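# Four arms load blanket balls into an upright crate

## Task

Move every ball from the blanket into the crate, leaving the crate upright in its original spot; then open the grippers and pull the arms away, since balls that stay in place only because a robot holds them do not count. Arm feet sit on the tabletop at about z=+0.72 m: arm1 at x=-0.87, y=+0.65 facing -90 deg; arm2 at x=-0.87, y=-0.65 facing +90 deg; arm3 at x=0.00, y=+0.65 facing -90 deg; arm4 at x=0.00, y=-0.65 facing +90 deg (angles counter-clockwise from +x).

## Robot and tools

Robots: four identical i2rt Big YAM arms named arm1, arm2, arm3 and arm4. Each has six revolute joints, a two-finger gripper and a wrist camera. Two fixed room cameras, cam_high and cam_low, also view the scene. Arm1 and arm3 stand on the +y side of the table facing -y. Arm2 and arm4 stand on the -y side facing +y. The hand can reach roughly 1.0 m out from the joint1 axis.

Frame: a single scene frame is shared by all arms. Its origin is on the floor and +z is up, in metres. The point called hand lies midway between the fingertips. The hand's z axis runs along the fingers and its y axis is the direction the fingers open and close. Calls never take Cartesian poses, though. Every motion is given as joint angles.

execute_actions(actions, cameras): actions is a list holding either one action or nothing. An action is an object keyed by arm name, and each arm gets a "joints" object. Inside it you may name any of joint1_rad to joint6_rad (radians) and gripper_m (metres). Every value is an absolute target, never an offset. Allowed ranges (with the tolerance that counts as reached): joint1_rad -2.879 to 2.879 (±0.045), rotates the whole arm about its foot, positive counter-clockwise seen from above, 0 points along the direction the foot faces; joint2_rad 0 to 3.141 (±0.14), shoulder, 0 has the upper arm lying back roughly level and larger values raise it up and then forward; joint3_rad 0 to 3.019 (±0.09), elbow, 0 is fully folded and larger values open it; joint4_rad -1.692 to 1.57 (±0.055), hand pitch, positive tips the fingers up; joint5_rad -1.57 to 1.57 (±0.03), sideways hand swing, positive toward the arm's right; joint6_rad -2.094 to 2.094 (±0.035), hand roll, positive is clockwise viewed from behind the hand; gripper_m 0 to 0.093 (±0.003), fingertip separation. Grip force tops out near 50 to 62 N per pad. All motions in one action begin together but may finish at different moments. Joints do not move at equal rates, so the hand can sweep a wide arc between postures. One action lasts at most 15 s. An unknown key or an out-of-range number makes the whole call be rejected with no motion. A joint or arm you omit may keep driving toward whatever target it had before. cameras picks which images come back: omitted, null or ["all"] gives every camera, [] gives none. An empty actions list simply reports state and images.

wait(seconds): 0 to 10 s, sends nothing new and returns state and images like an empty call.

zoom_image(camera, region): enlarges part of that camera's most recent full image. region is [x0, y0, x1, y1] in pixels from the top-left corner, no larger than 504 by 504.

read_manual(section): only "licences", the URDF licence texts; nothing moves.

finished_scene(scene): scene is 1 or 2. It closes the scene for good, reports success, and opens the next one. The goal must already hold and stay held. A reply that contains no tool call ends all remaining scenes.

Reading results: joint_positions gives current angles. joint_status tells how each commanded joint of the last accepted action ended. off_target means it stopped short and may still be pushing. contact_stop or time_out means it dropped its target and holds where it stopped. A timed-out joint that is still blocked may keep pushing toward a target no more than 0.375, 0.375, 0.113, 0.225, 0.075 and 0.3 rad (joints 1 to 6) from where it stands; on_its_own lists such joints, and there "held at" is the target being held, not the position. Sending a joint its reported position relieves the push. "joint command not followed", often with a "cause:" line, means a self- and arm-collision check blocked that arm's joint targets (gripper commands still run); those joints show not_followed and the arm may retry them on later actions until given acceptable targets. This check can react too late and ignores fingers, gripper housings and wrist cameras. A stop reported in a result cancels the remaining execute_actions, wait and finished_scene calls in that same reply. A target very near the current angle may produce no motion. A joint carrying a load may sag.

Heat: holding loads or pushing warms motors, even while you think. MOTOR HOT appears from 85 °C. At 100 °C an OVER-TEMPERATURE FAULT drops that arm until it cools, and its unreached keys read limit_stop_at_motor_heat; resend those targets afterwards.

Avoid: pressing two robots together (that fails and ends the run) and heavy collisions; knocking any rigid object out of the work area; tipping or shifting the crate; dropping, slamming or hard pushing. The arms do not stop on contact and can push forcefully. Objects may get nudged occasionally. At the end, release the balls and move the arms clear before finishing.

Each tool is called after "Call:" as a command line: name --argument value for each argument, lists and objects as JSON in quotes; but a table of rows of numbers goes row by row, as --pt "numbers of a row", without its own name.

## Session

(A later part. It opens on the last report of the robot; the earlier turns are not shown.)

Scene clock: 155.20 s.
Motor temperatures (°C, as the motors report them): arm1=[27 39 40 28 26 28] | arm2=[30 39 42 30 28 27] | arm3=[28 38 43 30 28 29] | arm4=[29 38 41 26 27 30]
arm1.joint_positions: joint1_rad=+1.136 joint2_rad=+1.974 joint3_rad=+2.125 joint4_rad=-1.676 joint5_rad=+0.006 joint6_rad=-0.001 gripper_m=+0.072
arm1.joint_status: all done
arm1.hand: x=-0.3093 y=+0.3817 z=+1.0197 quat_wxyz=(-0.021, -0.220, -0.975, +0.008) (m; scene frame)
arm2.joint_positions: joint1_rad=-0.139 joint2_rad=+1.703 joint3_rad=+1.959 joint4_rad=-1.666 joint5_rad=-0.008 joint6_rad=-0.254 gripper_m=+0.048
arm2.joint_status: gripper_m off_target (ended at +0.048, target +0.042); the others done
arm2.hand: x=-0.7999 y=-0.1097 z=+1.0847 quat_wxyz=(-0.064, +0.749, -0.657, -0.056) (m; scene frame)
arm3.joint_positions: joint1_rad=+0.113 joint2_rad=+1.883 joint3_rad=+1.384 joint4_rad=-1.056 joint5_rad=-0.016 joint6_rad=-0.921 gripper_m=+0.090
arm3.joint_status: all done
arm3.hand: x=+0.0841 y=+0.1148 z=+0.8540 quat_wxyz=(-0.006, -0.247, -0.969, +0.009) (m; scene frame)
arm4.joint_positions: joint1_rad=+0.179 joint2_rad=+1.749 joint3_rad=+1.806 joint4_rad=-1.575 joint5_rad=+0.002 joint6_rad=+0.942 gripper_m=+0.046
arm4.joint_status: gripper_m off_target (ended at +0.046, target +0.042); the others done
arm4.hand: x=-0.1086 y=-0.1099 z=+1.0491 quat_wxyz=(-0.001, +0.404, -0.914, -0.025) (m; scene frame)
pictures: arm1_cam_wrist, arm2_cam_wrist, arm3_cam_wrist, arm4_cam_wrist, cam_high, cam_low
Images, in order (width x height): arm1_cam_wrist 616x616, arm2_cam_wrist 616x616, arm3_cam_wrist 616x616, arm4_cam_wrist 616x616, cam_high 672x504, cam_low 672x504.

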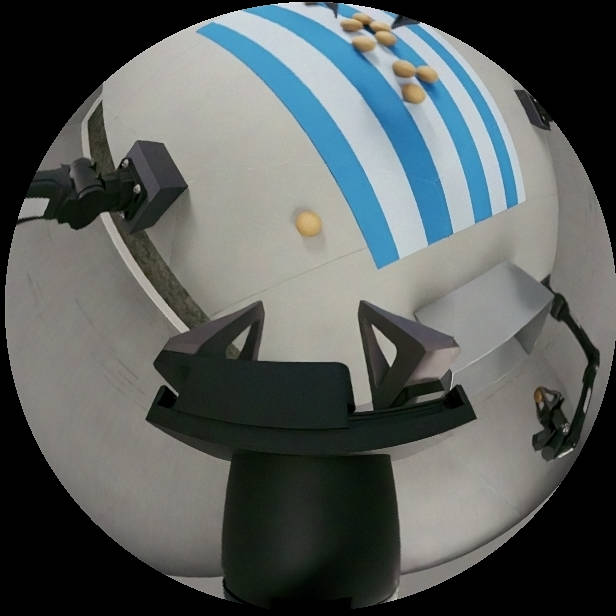

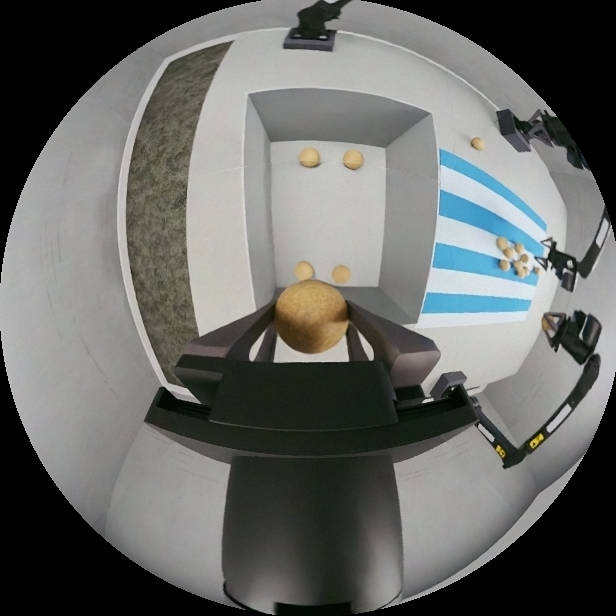

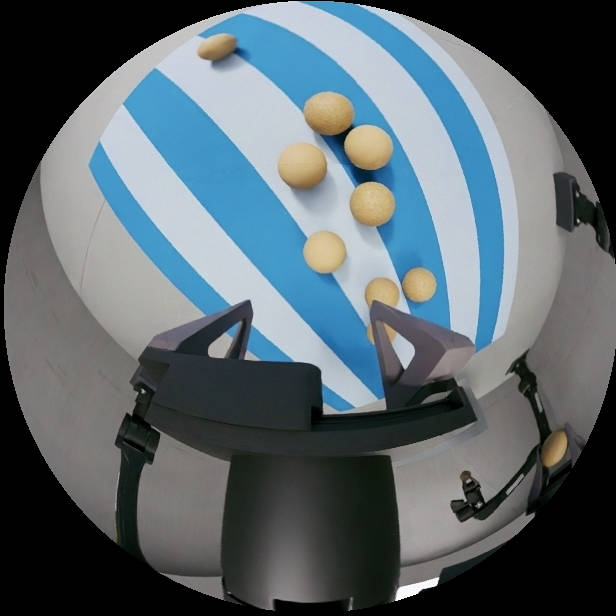

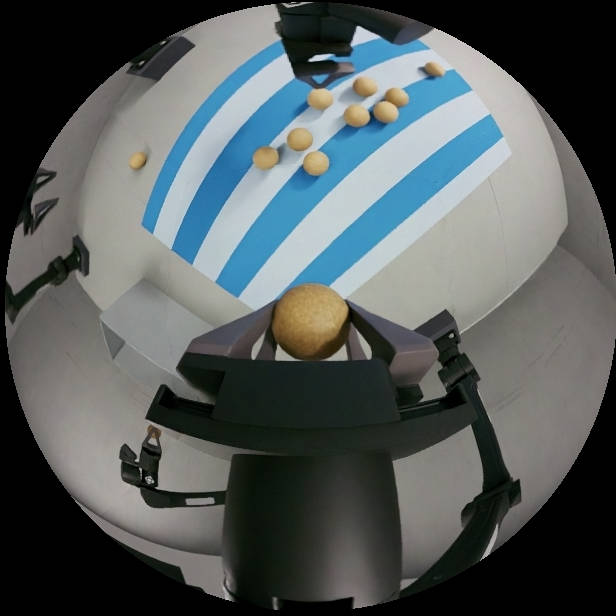

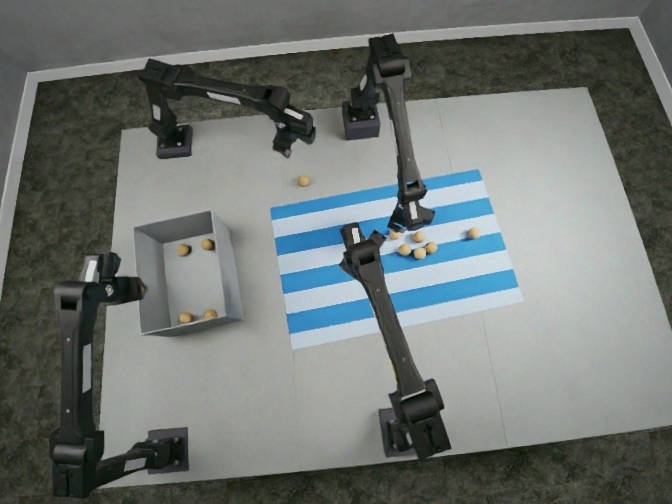

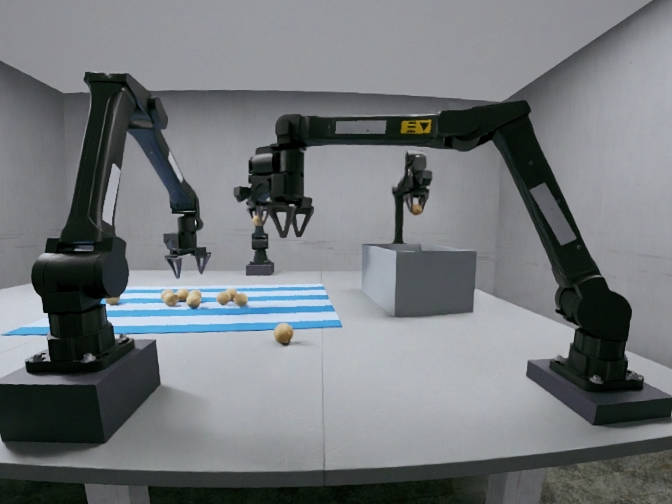

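Call:
execute_actions --actions '[{"arm1":{"joints":{"joint1_rad":1.148,"joint2_rad":2.190,"joint3_rad":1.770,"joint4_rad":-1.111}},"arm2":{"joints":{"joint1_rad":-0.110,"joint2_rad":1.941,"joint3_rad":1.366,"joint4_rad":-1.020}},"arm3":{"joints":{"joint2_rad":2.086,"joint4_rad":-0.840,"gripper_m":0.075}},"arm4":{"joints":{"joint1_rad":0.780,"joint2_rad":1.795,"joint3_rad":0.980,"joint4_rad":-0.694}}}]'

Scene clock: 160.07 s.
Motor temperatures (°C, as the motors report them): arm1=[27 39 40 28 26 28] | arm2=[30 39 42 30 28 27] | arm3=[28 39 43 30 28 29] | arm4=[29 37 41 26 27 30]
arm1.joint_positions: joint1_rad=+1.144 joint2_rad=+2.179 joint3_rad=+1.772 joint4_rad=-1.128 joint5_rad=+0.008 joint6_rad=-0.002 gripper_m=+0.072
arm1.joint_status: all done
arm1.hand: x=-0.2784 y=+0.3720 z=+0.7616 quat_wxyz=(-0.017, -0.216, -0.976, +0.008) (m; scene frame)
arm2.joint_positions: joint1_rad=-0.112 joint2_rad=+1.940 joint3_rad=+1.370 joint4_rad=-1.032 joint5_rad=-0.009 joint6_rad=-0.255 gripper_m=+0.047
arm2.joint_status: all done
arm2.hand: x=-0.8201 y=-0.1170 z=+0.7413 quat_wxyz=(+0.015, +0.761, -0.648, -0.002) (m; scene frame)
arm3.joint_positions: joint1_rad=+0.113 joint2_rad=+2.098 joint3_rad=+1.384 joint4_rad=-0.849 joint5_rad=-0.016 joint6_rad=-0.921 gripper_m=+0.075
arm3.joint_status: all done
arm3.hand: x=+0.0857 y=+0.0945 z=+0.7403 quat_wxyz=(-0.004, -0.247, -0.969, +0.006) (m; scene frame)
arm4.joint_positions: joint1_rad=+0.789 joint2_rad=+1.788 joint3_rad=+0.987 joint4_rad=-0.712 joint5_rad=-0.001 joint6_rad=+0.942 gripper_m=+0.046
arm4.joint_status: all done
arm4.hand: x=-0.3273 y=-0.3415 z=+0.7508 quat_wxyz=(+0.008, +0.660, -0.750, -0.030) (m; scene frame)
pictures: arm1_cam_wrist, arm2_cam_wrist, arm3_cam_wrist, arm4_cam_wrist, cam_high, cam_low
Images, in order (width x height): arm1_cam_wrist 616x616, arm2_cam_wrist 616x616, arm3_cam_wrist 616x616, arm4_cam_wrist 616x616, cam_high 672x504, cam_low 672x504.

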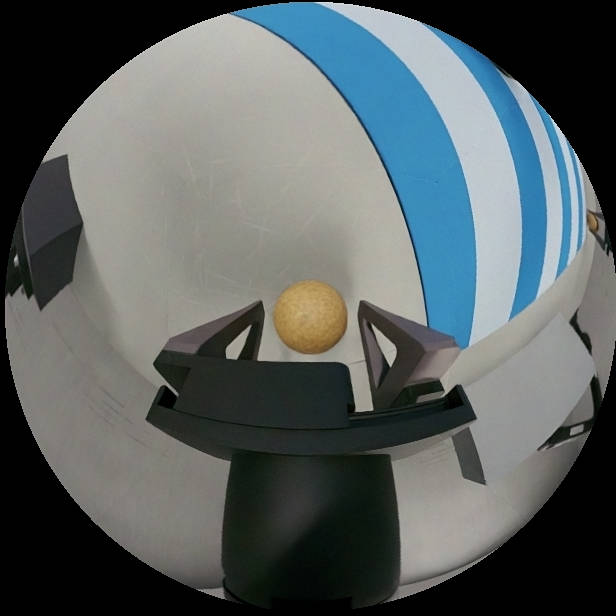

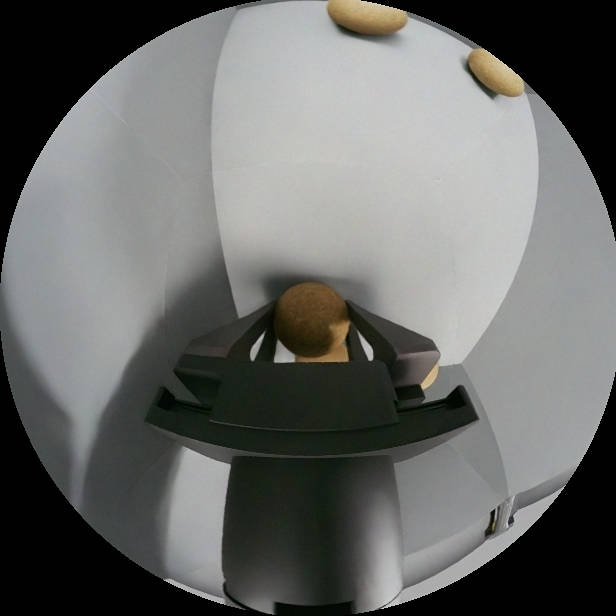

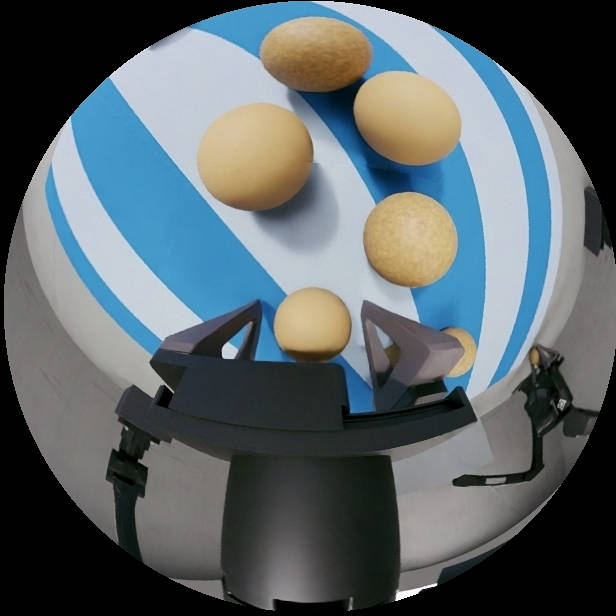

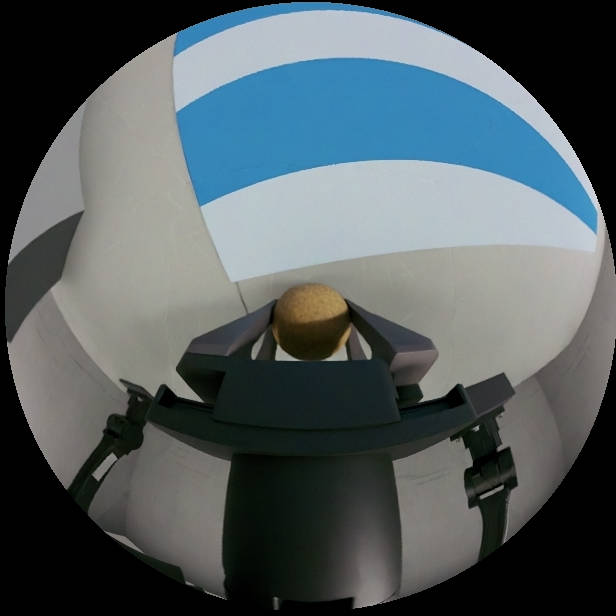

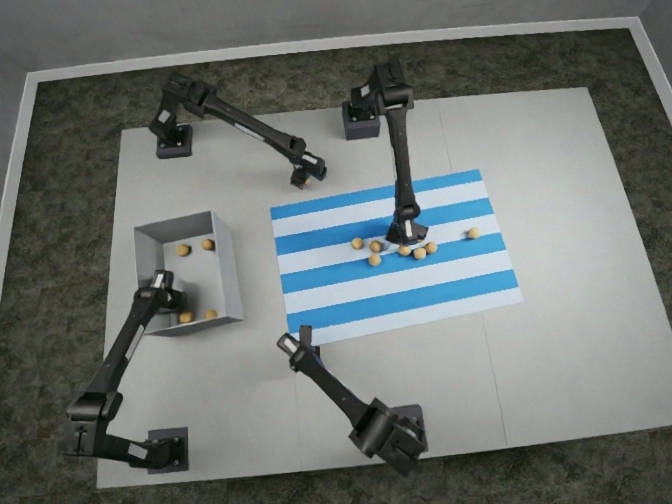

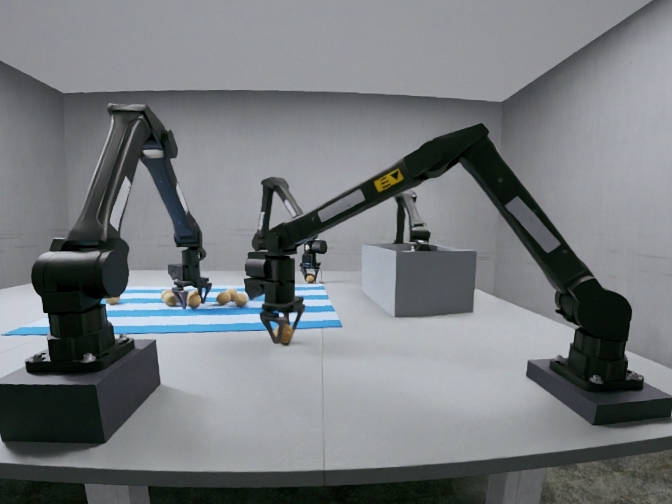

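Call:
zoom_image --camera "cam_high" --region '[125, 200, 255, 345]'

Region (125, 200, 255, 345) of cam_high's 672x504 image, scaled by 3.476, with more detail than that image has; it fills the left 452 columns of this view, and the rest is white.

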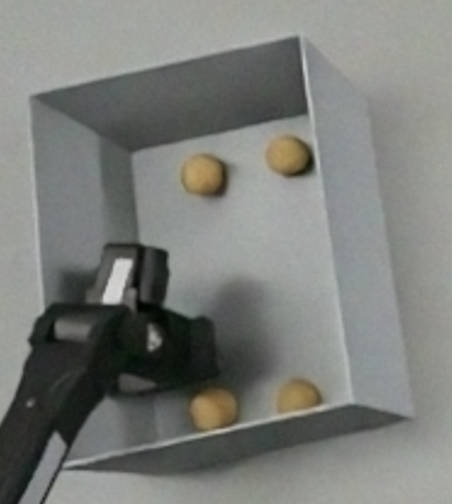

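Call:
execute_actions --actions '[{"arm1":{"joints":{"joint1_rad":0.311,"joint2_rad":1.79,"joint3_rad":2.13,"joint4_rad":-1.69,"joint6_rad":0.183,"gripper_m":0.042}},"arm2":{"joints":{"joint2_rad":1.55,"joint3_rad":1.85,"joint4_rad":-1.60,"gripper_m":0.061}},"arm3":{"joints":{"joint1_rad":-0.838,"joint2_rad":1.76,"joint3_rad":1.49,"joint4_rad":-1.29,"gripper_m":0.042}},"arm4":{"joints":{"joint1_rad":0.30,"joint3_rad":1.60,"joint4_rad":-1.40,"gripper_m":0.09}}}]'

Scene clock: 166.23 s.
Motor temperatures (°C, as the motors report them): arm1=[27 39 40 28 26 28] | arm2=[30 39 41 30 28 27] | arm3=[28 40 43 30 28 29] | arm4=[29 37 40 26 27 30]
arm1.joint_positions: joint1_rad=+0.308 joint2_rad=+1.786 joint3_rad=+2.125 joint4_rad=-1.676 joint5_rad=+0.011 joint6_rad=+0.174 gripper_m=+0.047
arm1.joint_status: gripper_m off_target (ended at +0.047, target +0.042); the others done
arm1.hand: x=-0.6996 y=+0.0896 z=+1.1299 quat_wxyz=(-0.097, -0.658, -0.744, +0.066) (m; scene frame)
arm2.joint_positions: joint1_rad=-0.112 joint2_rad=+1.570 joint3_rad=+1.846 joint4_rad=-1.591 joint5_rad=-0.009 joint6_rad=-0.255 gripper_m=+0.061
arm2.joint_status: all done
arm2.hand: x=-0.8173 y=-0.1371 z=+1.1095 quat_wxyz=(-0.102, +0.754, -0.643, -0.085) (m; scene frame)
arm3.joint_positions: joint1_rad=-0.845 joint2_rad=+1.747 joint3_rad=+1.486 joint4_rad=-1.283 joint5_rad=-0.014 joint6_rad=-0.921 gripper_m=+0.047
arm3.joint_status: gripper_m off_target (ended at +0.047, target +0.042); the others done
arm3.hand: x=-0.3804 y=+0.2825 z=+0.9639 quat_wxyz=(-0.004, -0.665, -0.746, +0.021) (m; scene frame)
arm4.joint_positions: joint1_rad=+0.293 joint2_rad=+1.788 joint3_rad=+1.549 joint4_rad=-1.385 joint5_rad=+0.003 joint6_rad=+0.942 gripper_m=+0.090
arm4.joint_status: all done
arm4.hand: x=-0.1633 y=-0.1479 z=+0.9322 quat_wxyz=(+0.008, +0.456, -0.889, +0.027) (m; scene frame)
pictures: arm1_cam_wrist, arm2_cam_wrist, arm3_cam_wrist, arm4_cam_wrist, cam_high, cam_low
Images, in order (width x height): arm1_cam_wrist 616x616, arm2_cam_wrist 616x616, arm3_cam_wrist 616x616, arm4_cam_wrist 616x616, cam_high 672x504, cam_low 672x504.

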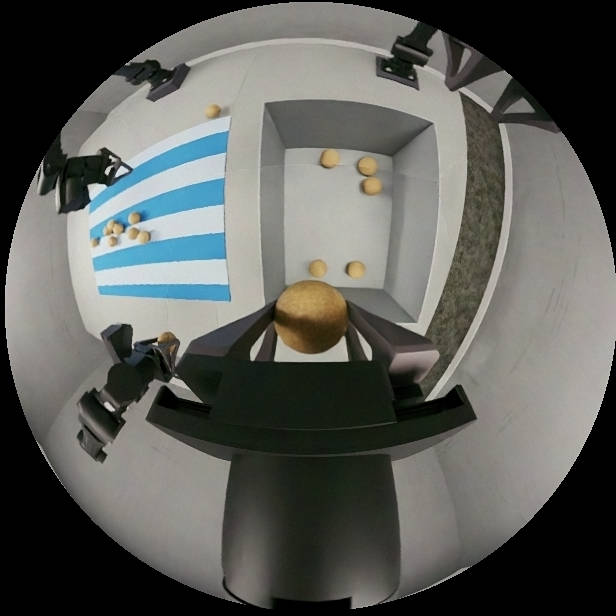

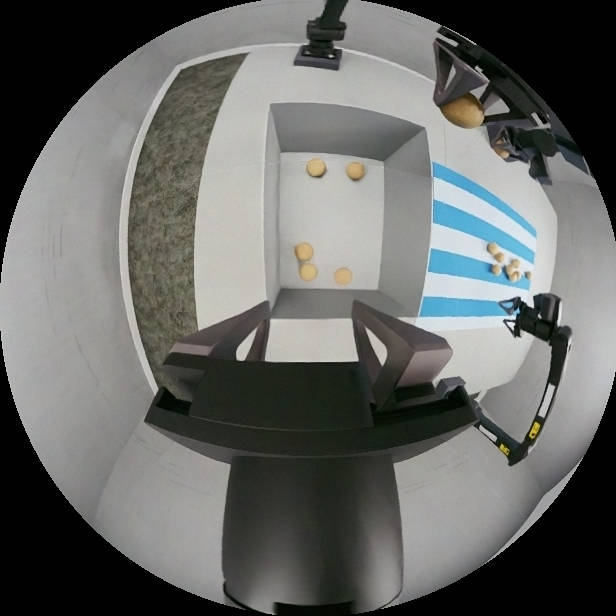

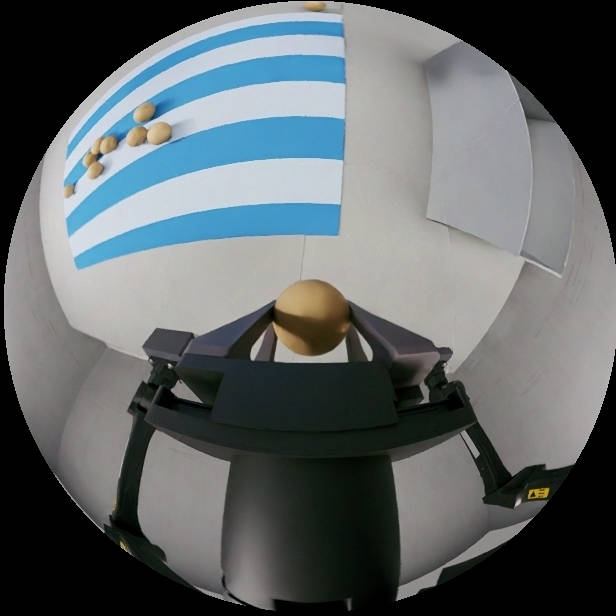

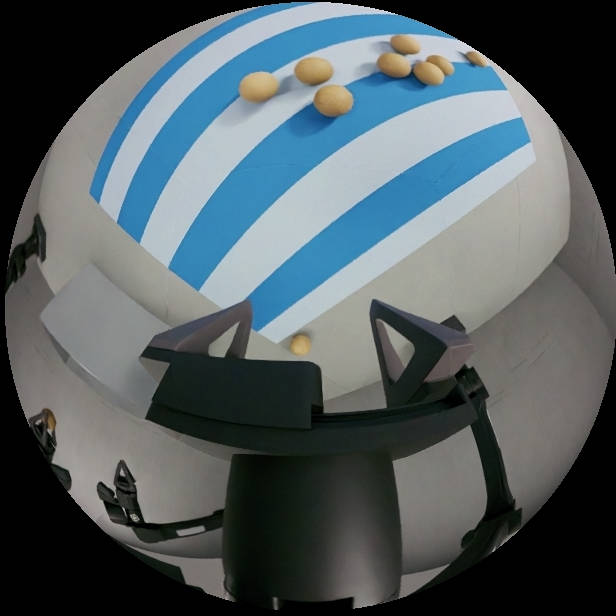

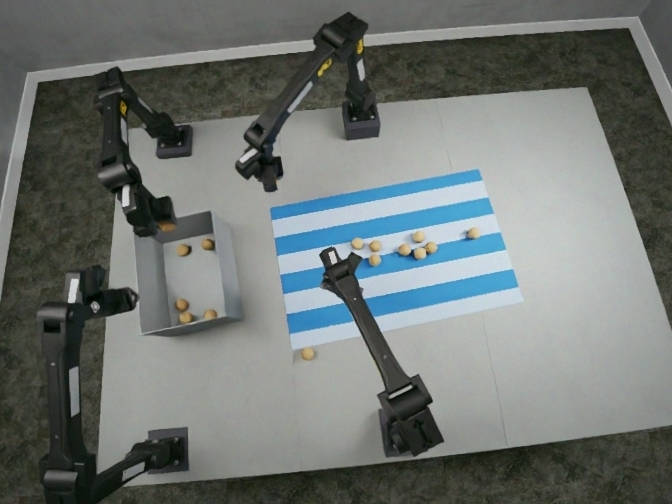

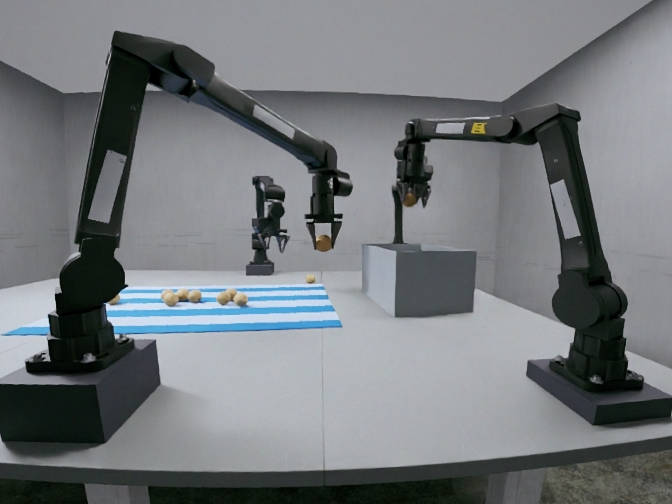

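Call:
zoom_image --camera "cam_high" --region '[130, 220, 330, 380]'

Call:
zoom_image --camera "cam_high" --region '[340, 200, 500, 290]'

Call:
zoom_image --camera "arm3_cam_wrist" --region '[250, 260, 370, 380]'

Region (130, 220, 330, 380) of cam_high's 672x504 image, scaled by 2.520, with more detail than that image has; it fills the top 403 rows of this view, and the rest is white.

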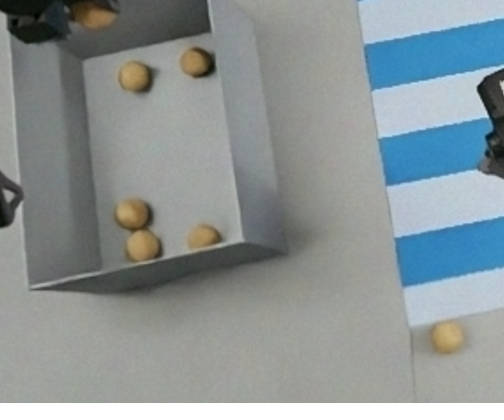

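Region (340, 200, 500, 290) of cam_high's 672x504 image, scaled by 3.150, with more detail than that image has; it fills the top 284 rows of this view, and the rest is white.

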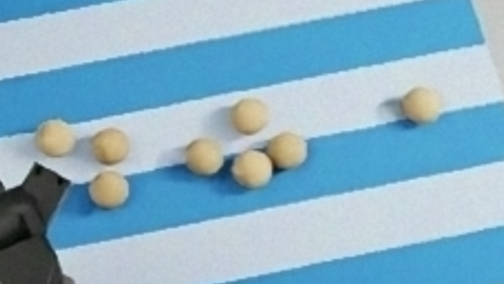

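Region (250, 260, 370, 380) of arm3_cam_wrist's 616x616 image, scaled by 4.200, with more detail than that image has.

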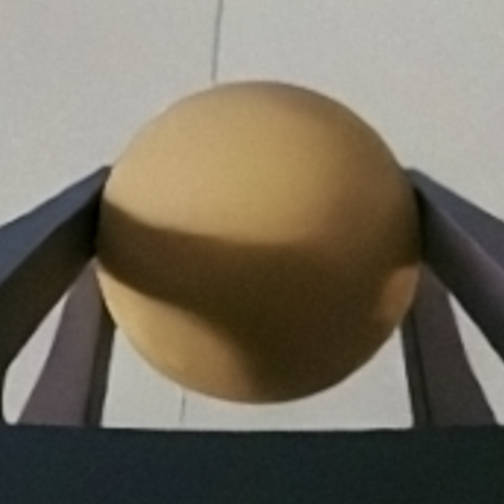

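Call:
execute_actions --actions '[{"arm1":{"joints":{"joint2_rad":2.133,"joint3_rad":1.696,"joint4_rad":-1.187}},"arm2":{"joints":{"joint1_rad":-1.072,"joint4_rad":-1.675,"joint6_rad":0.01,"gripper_m":0.072}},"arm3":{"joints":{"joint2_rad":1.755,"joint3_rad":0.760,"joint4_rad":-0.456}},"arm4":{"joints":{"joint1_rad":0.003,"joint2_rad":2.005,"joint3_rad":1.792,"joint4_rad":-1.24,"joint6_rad":0.46}}}]'

Scene clock: 170.70 s.
Motor temperatures (°C, as the motors report them): arm1=[27 39 39 28 26 28] | arm2=[30 38 41 30 28 27] | arm3=[28 39 43 30 29 29] | arm4=[29 37 41 26 27 30]
arm1.joint_positions: joint1_rad=+0.306 joint2_rad=+2.138 joint3_rad=+1.698 joint4_rad=-1.201 joint5_rad=+0.011 joint6_rad=+0.175 gripper_m=+0.046
arm1.joint_status: all done
arm1.hand: x=-0.6938 y=+0.0651 z=+0.7614 quat_wxyz=(+0.033, -0.662, -0.749, -0.013) (m; scene frame)
arm2.joint_positions: joint1_rad=-1.078 joint2_rad=+1.570 joint3_rad=+1.846 joint4_rad=-1.665 joint5_rad=-0.005 joint6_rad=+0.000 gripper_m=+0.072
arm2.joint_status: all done
arm2.hand: x=-0.4281 y=-0.4093 z=+1.0980 quat_wxyz=(-0.083, +0.250, -0.964, -0.032) (m; scene frame)
arm3.joint_positions: joint1_rad=-0.845 joint2_rad=+1.747 joint3_rad=+0.755 joint4_rad=-0.466 joint5_rad=-0.014 joint6_rad=-0.921 gripper_m=+0.047
arm3.joint_status: all done
arm3.hand: x=-0.2825 y=+0.3771 z=+0.7421 quat_wxyz=(-0.001, -0.664, -0.745, +0.063) (m; scene frame)
arm4.joint_positions: joint1_rad=+0.005 joint2_rad=+1.998 joint3_rad=+1.746 joint4_rad=-1.248 joint5_rad=+0.004 joint6_rad=+0.470 gripper_m=+0.090
arm4.joint_status: all done
arm4.hand: x=-0.0174 y=-0.0219 z=+0.8871 quat_wxyz=(-0.014, +0.536, -0.844, -0.030) (m; scene frame)
pictures: arm1_cam_wrist, arm2_cam_wrist, arm3_cam_wrist, arm4_cam_wrist, cam_high, cam_low
Images, in order (width x height): arm1_cam_wrist 616x616, arm2_cam_wrist 616x616, arm3_cam_wrist 616x616, arm4_cam_wrist 616x616, cam_high 672x504, cam_low 672x504.

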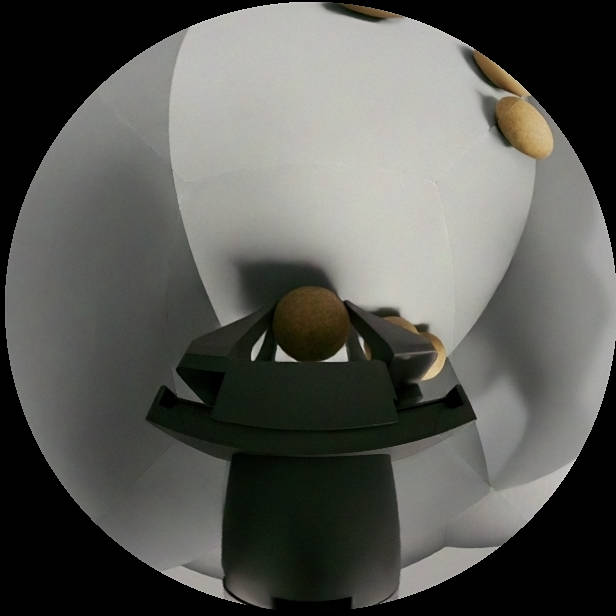

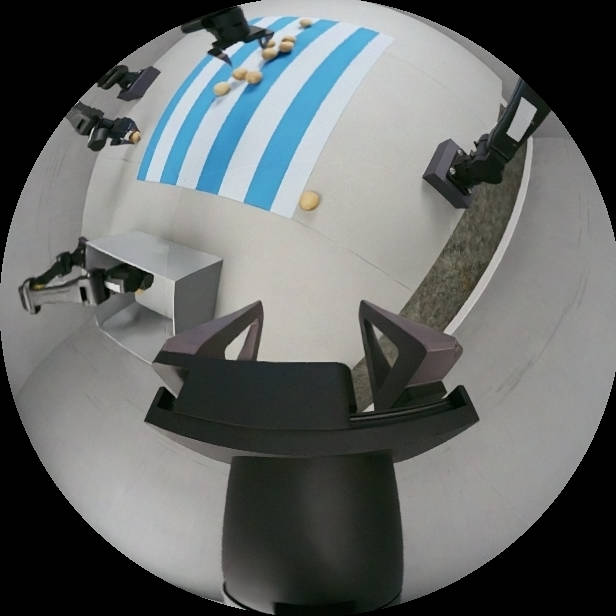

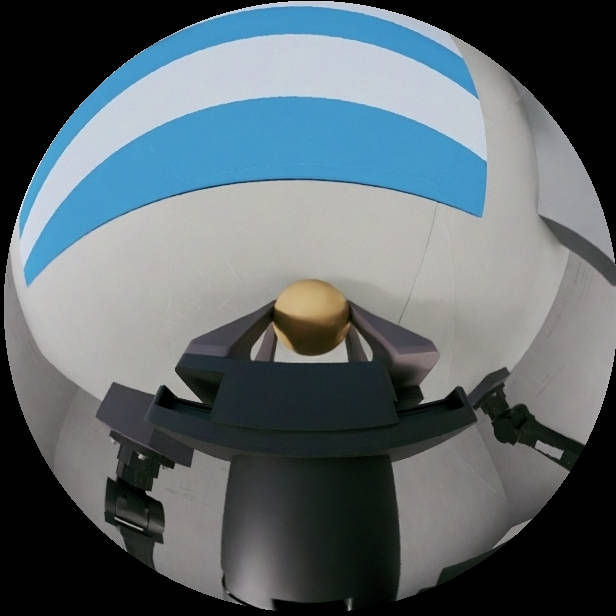

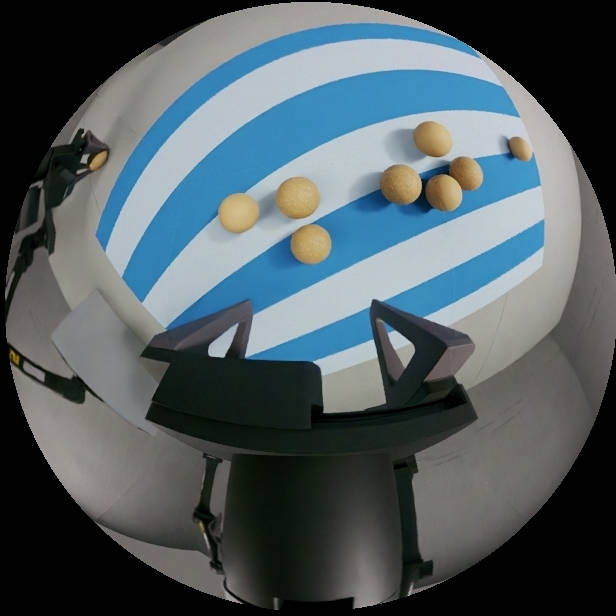

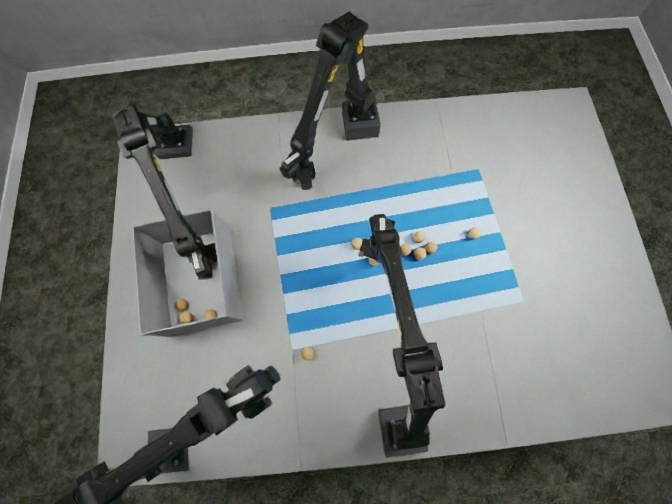

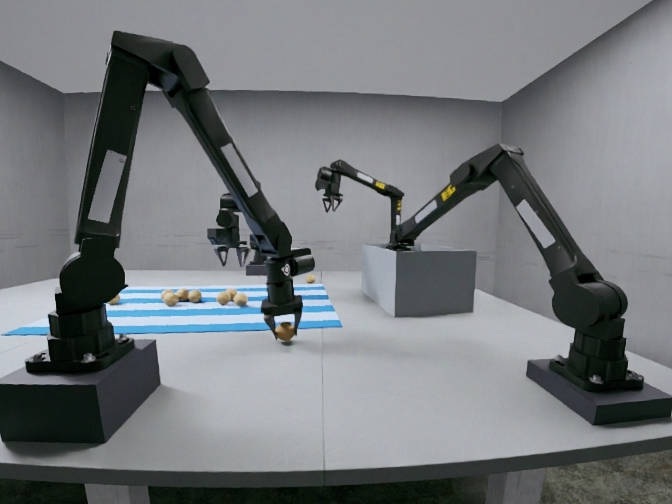

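Call:
zoom_image --camera "cam_high" --region '[125, 200, 255, 345]'

Call:
zoom_image --camera "arm1_cam_wrist" --region '[200, 250, 480, 420]'

Region (125, 200, 255, 345) of cam_high's 672x504 image, scaled by 3.476, with more detail than that image has; it fills the left 452 columns of this view, and the rest is white.

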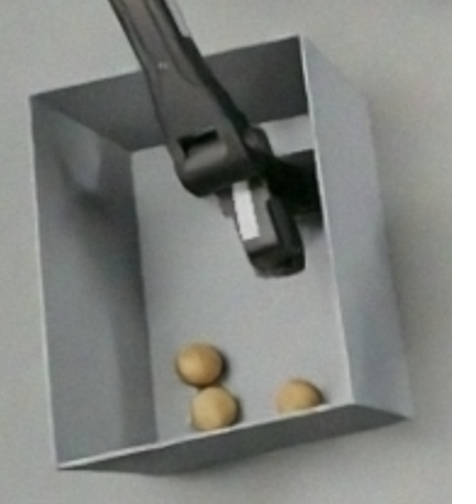

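Region (200, 250, 480, 420) of arm1_cam_wrist's 616x616 image, scaled by 1.800, with more detail than that image has; it fills the top 306 rows of this view, and the rest is white.

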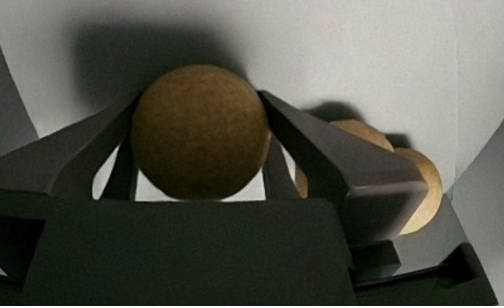

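Call:
execute_actions --actions '[]'

Scene clock: 173.77 s.
Motor temperatures (°C, as the motors report them): arm1=[27 39 39 28 26 28] | arm2=[30 38 41 30 28 27] | arm3=[28 39 43 30 29 29] | arm4=[29 37 42 26 27 30]
arm1.joint_positions: joint1_rad=+0.306 joint2_rad=+2.138 joint3_rad=+1.698 joint4_rad=-1.201 joint5_rad=+0.011 joint6_rad=+0.175 gripper_m=+0.046
arm1.joint_status: all done
arm1.hand: x=-0.6938 y=+0.0651 z=+0.7614 quat_wxyz=(+0.033, -0.662, -0.749, -0.013) (m; scene frame)
arm2.joint_positions: joint1_rad=-1.078 joint2_rad=+1.570 joint3_rad=+1.846 joint4_rad=-1.665 joint5_rad=-0.005 joint6_rad=+0.000 gripper_m=+0.072
arm2.joint_status: all done
arm2.hand: x=-0.4281 y=-0.4093 z=+1.0980 quat_wxyz=(-0.083, +0.250, -0.964, -0.032) (m; scene frame)
arm3.joint_positions: joint1_rad=-0.845 joint2_rad=+1.747 joint3_rad=+0.755 joint4_rad=-0.466 joint5_rad=-0.014 joint6_rad=-0.921 gripper_m=+0.047
arm3.joint_status: all done
arm3.hand: x=-0.2825 y=+0.3771 z=+0.7421 quat_wxyz=(-0.001, -0.664, -0.745, +0.063) (m; scene frame)
arm4.joint_positions: joint1_rad=+0.005 joint2_rad=+1.998 joint3_rad=+1.746 joint4_rad=-1.248 joint5_rad=+0.004 joint6_rad=+0.470 gripper_m=+0.090
arm4.joint_status: all done
arm4.hand: x=-0.0174 y=-0.0219 z=+0.8871 quat_wxyz=(-0.014, +0.536, -0.844, -0.030) (m; scene frame)
pictures: arm1_cam_wrist, arm2_cam_wrist, arm3_cam_wrist, arm4_cam_wrist, cam_high, cam_low
Images, in order (width x height): arm1_cam_wrist 616x616, arm2_cam_wrist 616x616, arm3_cam_wrist 616x616, arm4_cam_wrist 616x616, cam_high 672x504, cam_low 672x504.

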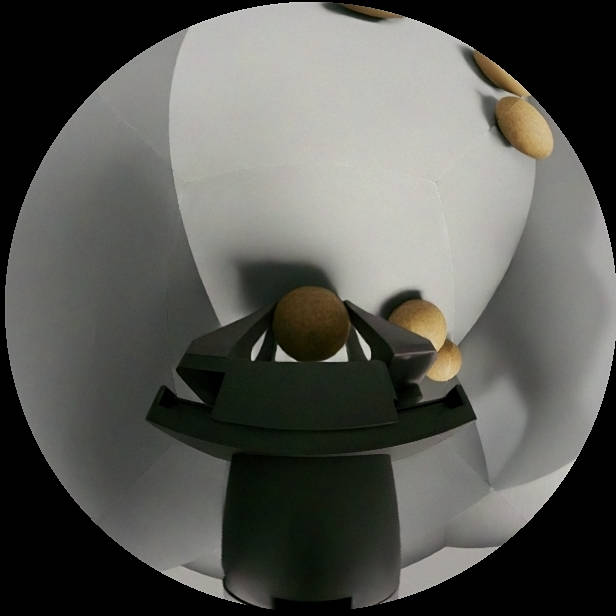

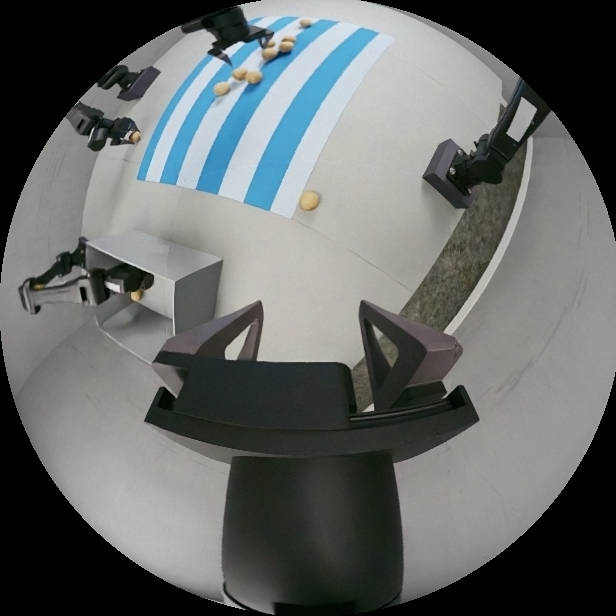

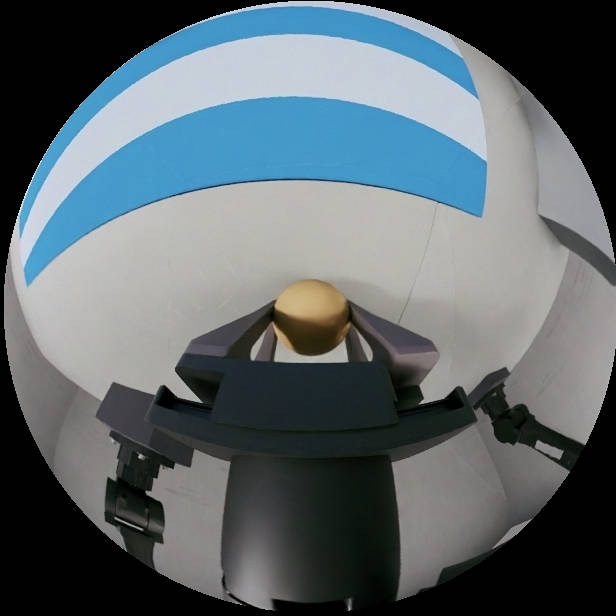

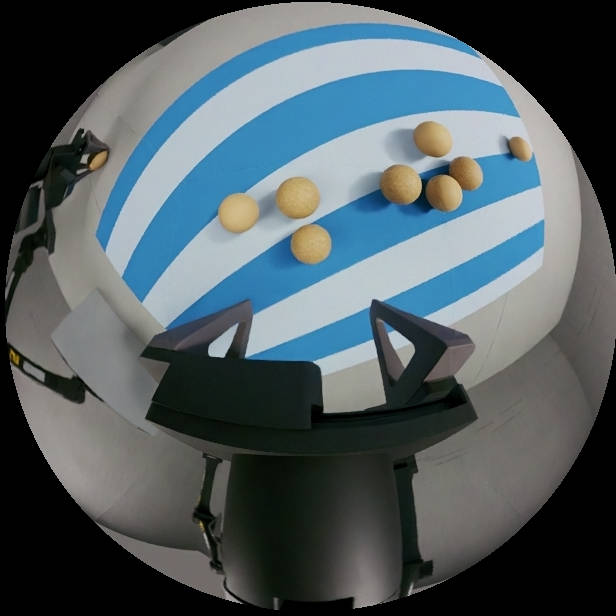

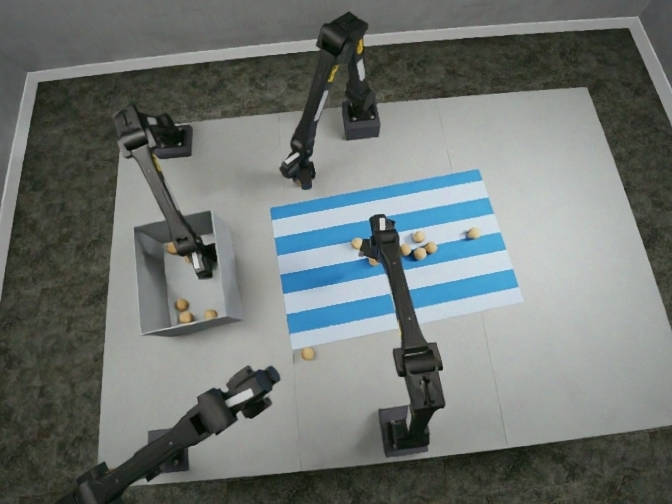

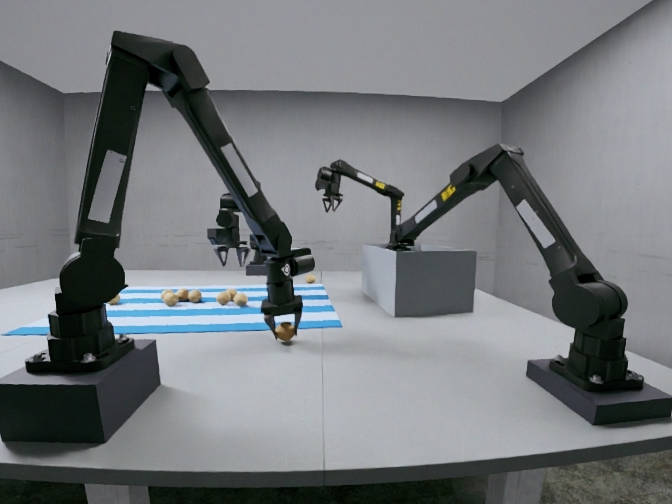

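Call:
zoom_image --camera "cam_high" --region '[288, 334, 328, 374]'

Call:
zoom_image --camera "arm4_cam_wrist" --region '[260, 170, 360, 270]'

Region (288, 334, 328, 374) of cam_high's 672x504 image, scaled by 12.600, with more detail than that image has.

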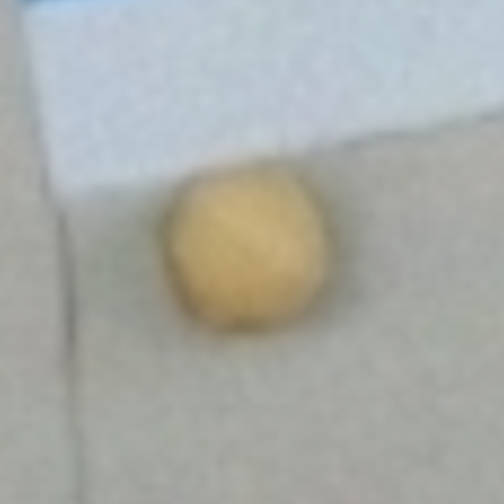

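Region (260, 170, 360, 270) of arm4_cam_wrist's 616x616 image, scaled by 5.040, with more detail than that image has.

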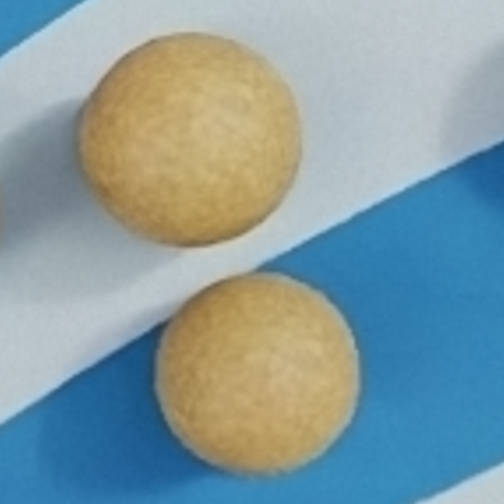

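Call:
execute_actions --actions '[{"arm1":{"joints":{"joint2_rad":1.974,"joint3_rad":2.165,"joint4_rad":-1.69,"gripper_m":0.062}},"arm2":{"joints":{"joint1_rad":-1.071,"joint2_rad":2.107,"joint3_rad":1.651,"joint4_rad":-1.086,"gripper_m":0.074}},"arm3":{"joints":{"joint1_rad":-0.05,"joint2_rad":1.50,"joint3_rad":1.25,"joint4_rad":-1.26,"gripper_m":0.09}},"arm4":{"joints":{"joint1_rad":-0.005,"joint2_rad":2.199,"joint3_rad":1.773,"joint4_rad":-1.058,"gripper_m":0.076}}}]' --cameras '["arm1_cam_wrist","arm2_cam_wrist","arm4_cam_wrist","cam_high"]'

Scene clock: 183.57 s.
Motor temperatures (°C, as the motors report them): arm1=[27 40 39 28 26 28] | arm2=[30 38 41 30 28 27] | arm3=[28 39 42 30 29 29] | arm4=[29 38 43 26 27 30]
arm1.joint_positions: joint1_rad=+0.306 joint2_rad=+1.947 joint3_rad=+2.145 joint4_rad=-1.676 joint5_rad=+0.011 joint6_rad=+0.175 gripper_m=+0.062
arm1.joint_status: all done
arm1.hand: x=-0.6907 y=+0.0554 z=+1.0441 quat_wxyz=(-0.037, -0.662, -0.748, +0.029) (m; scene frame)
arm2.joint_positions: joint1_rad=-1.064 joint2_rad=+2.102 joint3_rad=+1.657 joint4_rad=-1.099 joint5_rad=+0.000 joint6_rad=+0.002 gripper_m=+0.074
arm2.joint_status: all done
arm2.hand: x=-0.3297 y=-0.3388 z=+0.7381 quat_wxyz=(-0.008, +0.258, -0.966, -0.010) (m; scene frame)
arm3.joint_positions: joint1_rad=-0.045 joint2_rad=+1.483 joint3_rad=+1.238 joint4_rad=-1.252 joint5_rad=-0.017 joint6_rad=-0.922 gripper_m=+0.090
arm3.joint_status: all done
arm3.hand: x=+0.0010 y=+0.2064 z=+0.9884 quat_wxyz=(-0.015, -0.322, -0.946, +0.037) (m; scene frame)
arm4.joint_positions: joint1_rad=+0.005 joint2_rad=+2.209 joint3_rad=+1.746 joint4_rad=-1.075 joint5_rad=+0.004 joint6_rad=+0.469 gripper_m=+0.076
arm4.joint_status: all done
arm4.hand: x=-0.0193 y=+0.0016 z=+0.7586 quat_wxyz=(-0.005, +0.536, -0.844, -0.014) (m; scene frame)
pictures: arm1_cam_wrist, arm2_cam_wrist, arm4_cam_wrist, cam_high
Images, in order (width x height): arm1_cam_wrist 616x616, arm2_cam_wrist 616x616, arm4_cam_wrist 616x616, cam_high 672x504.

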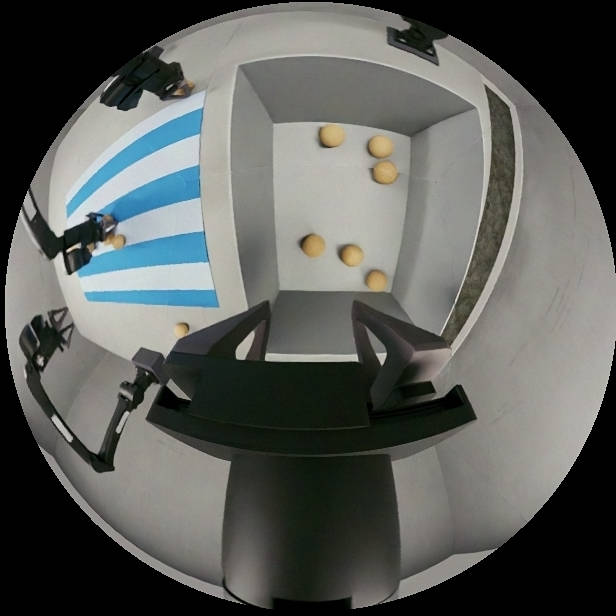

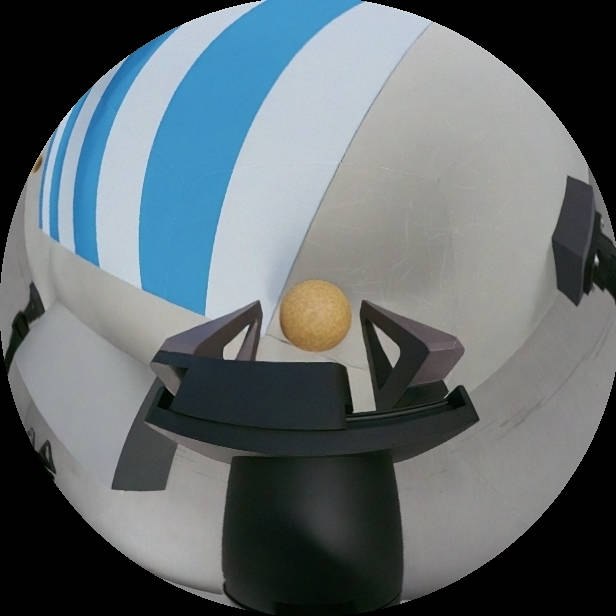

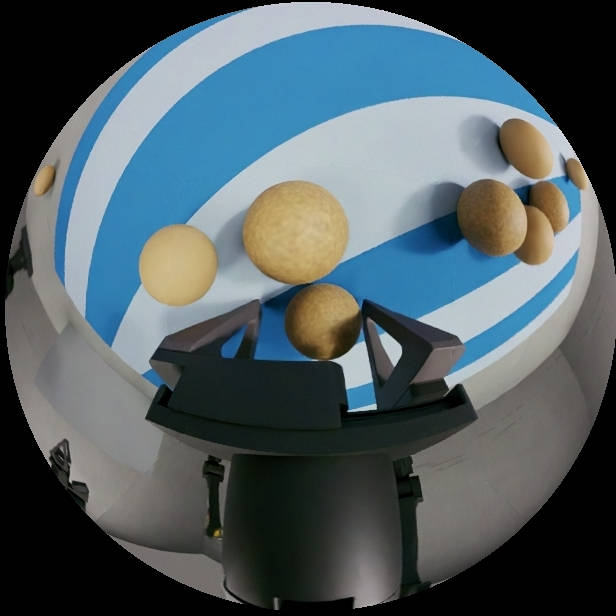

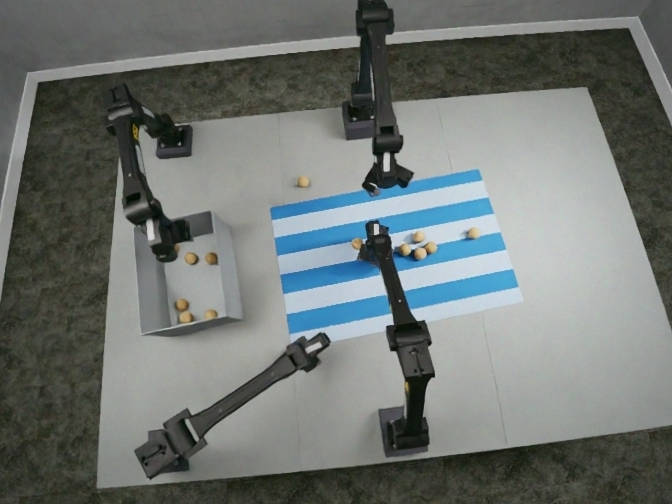

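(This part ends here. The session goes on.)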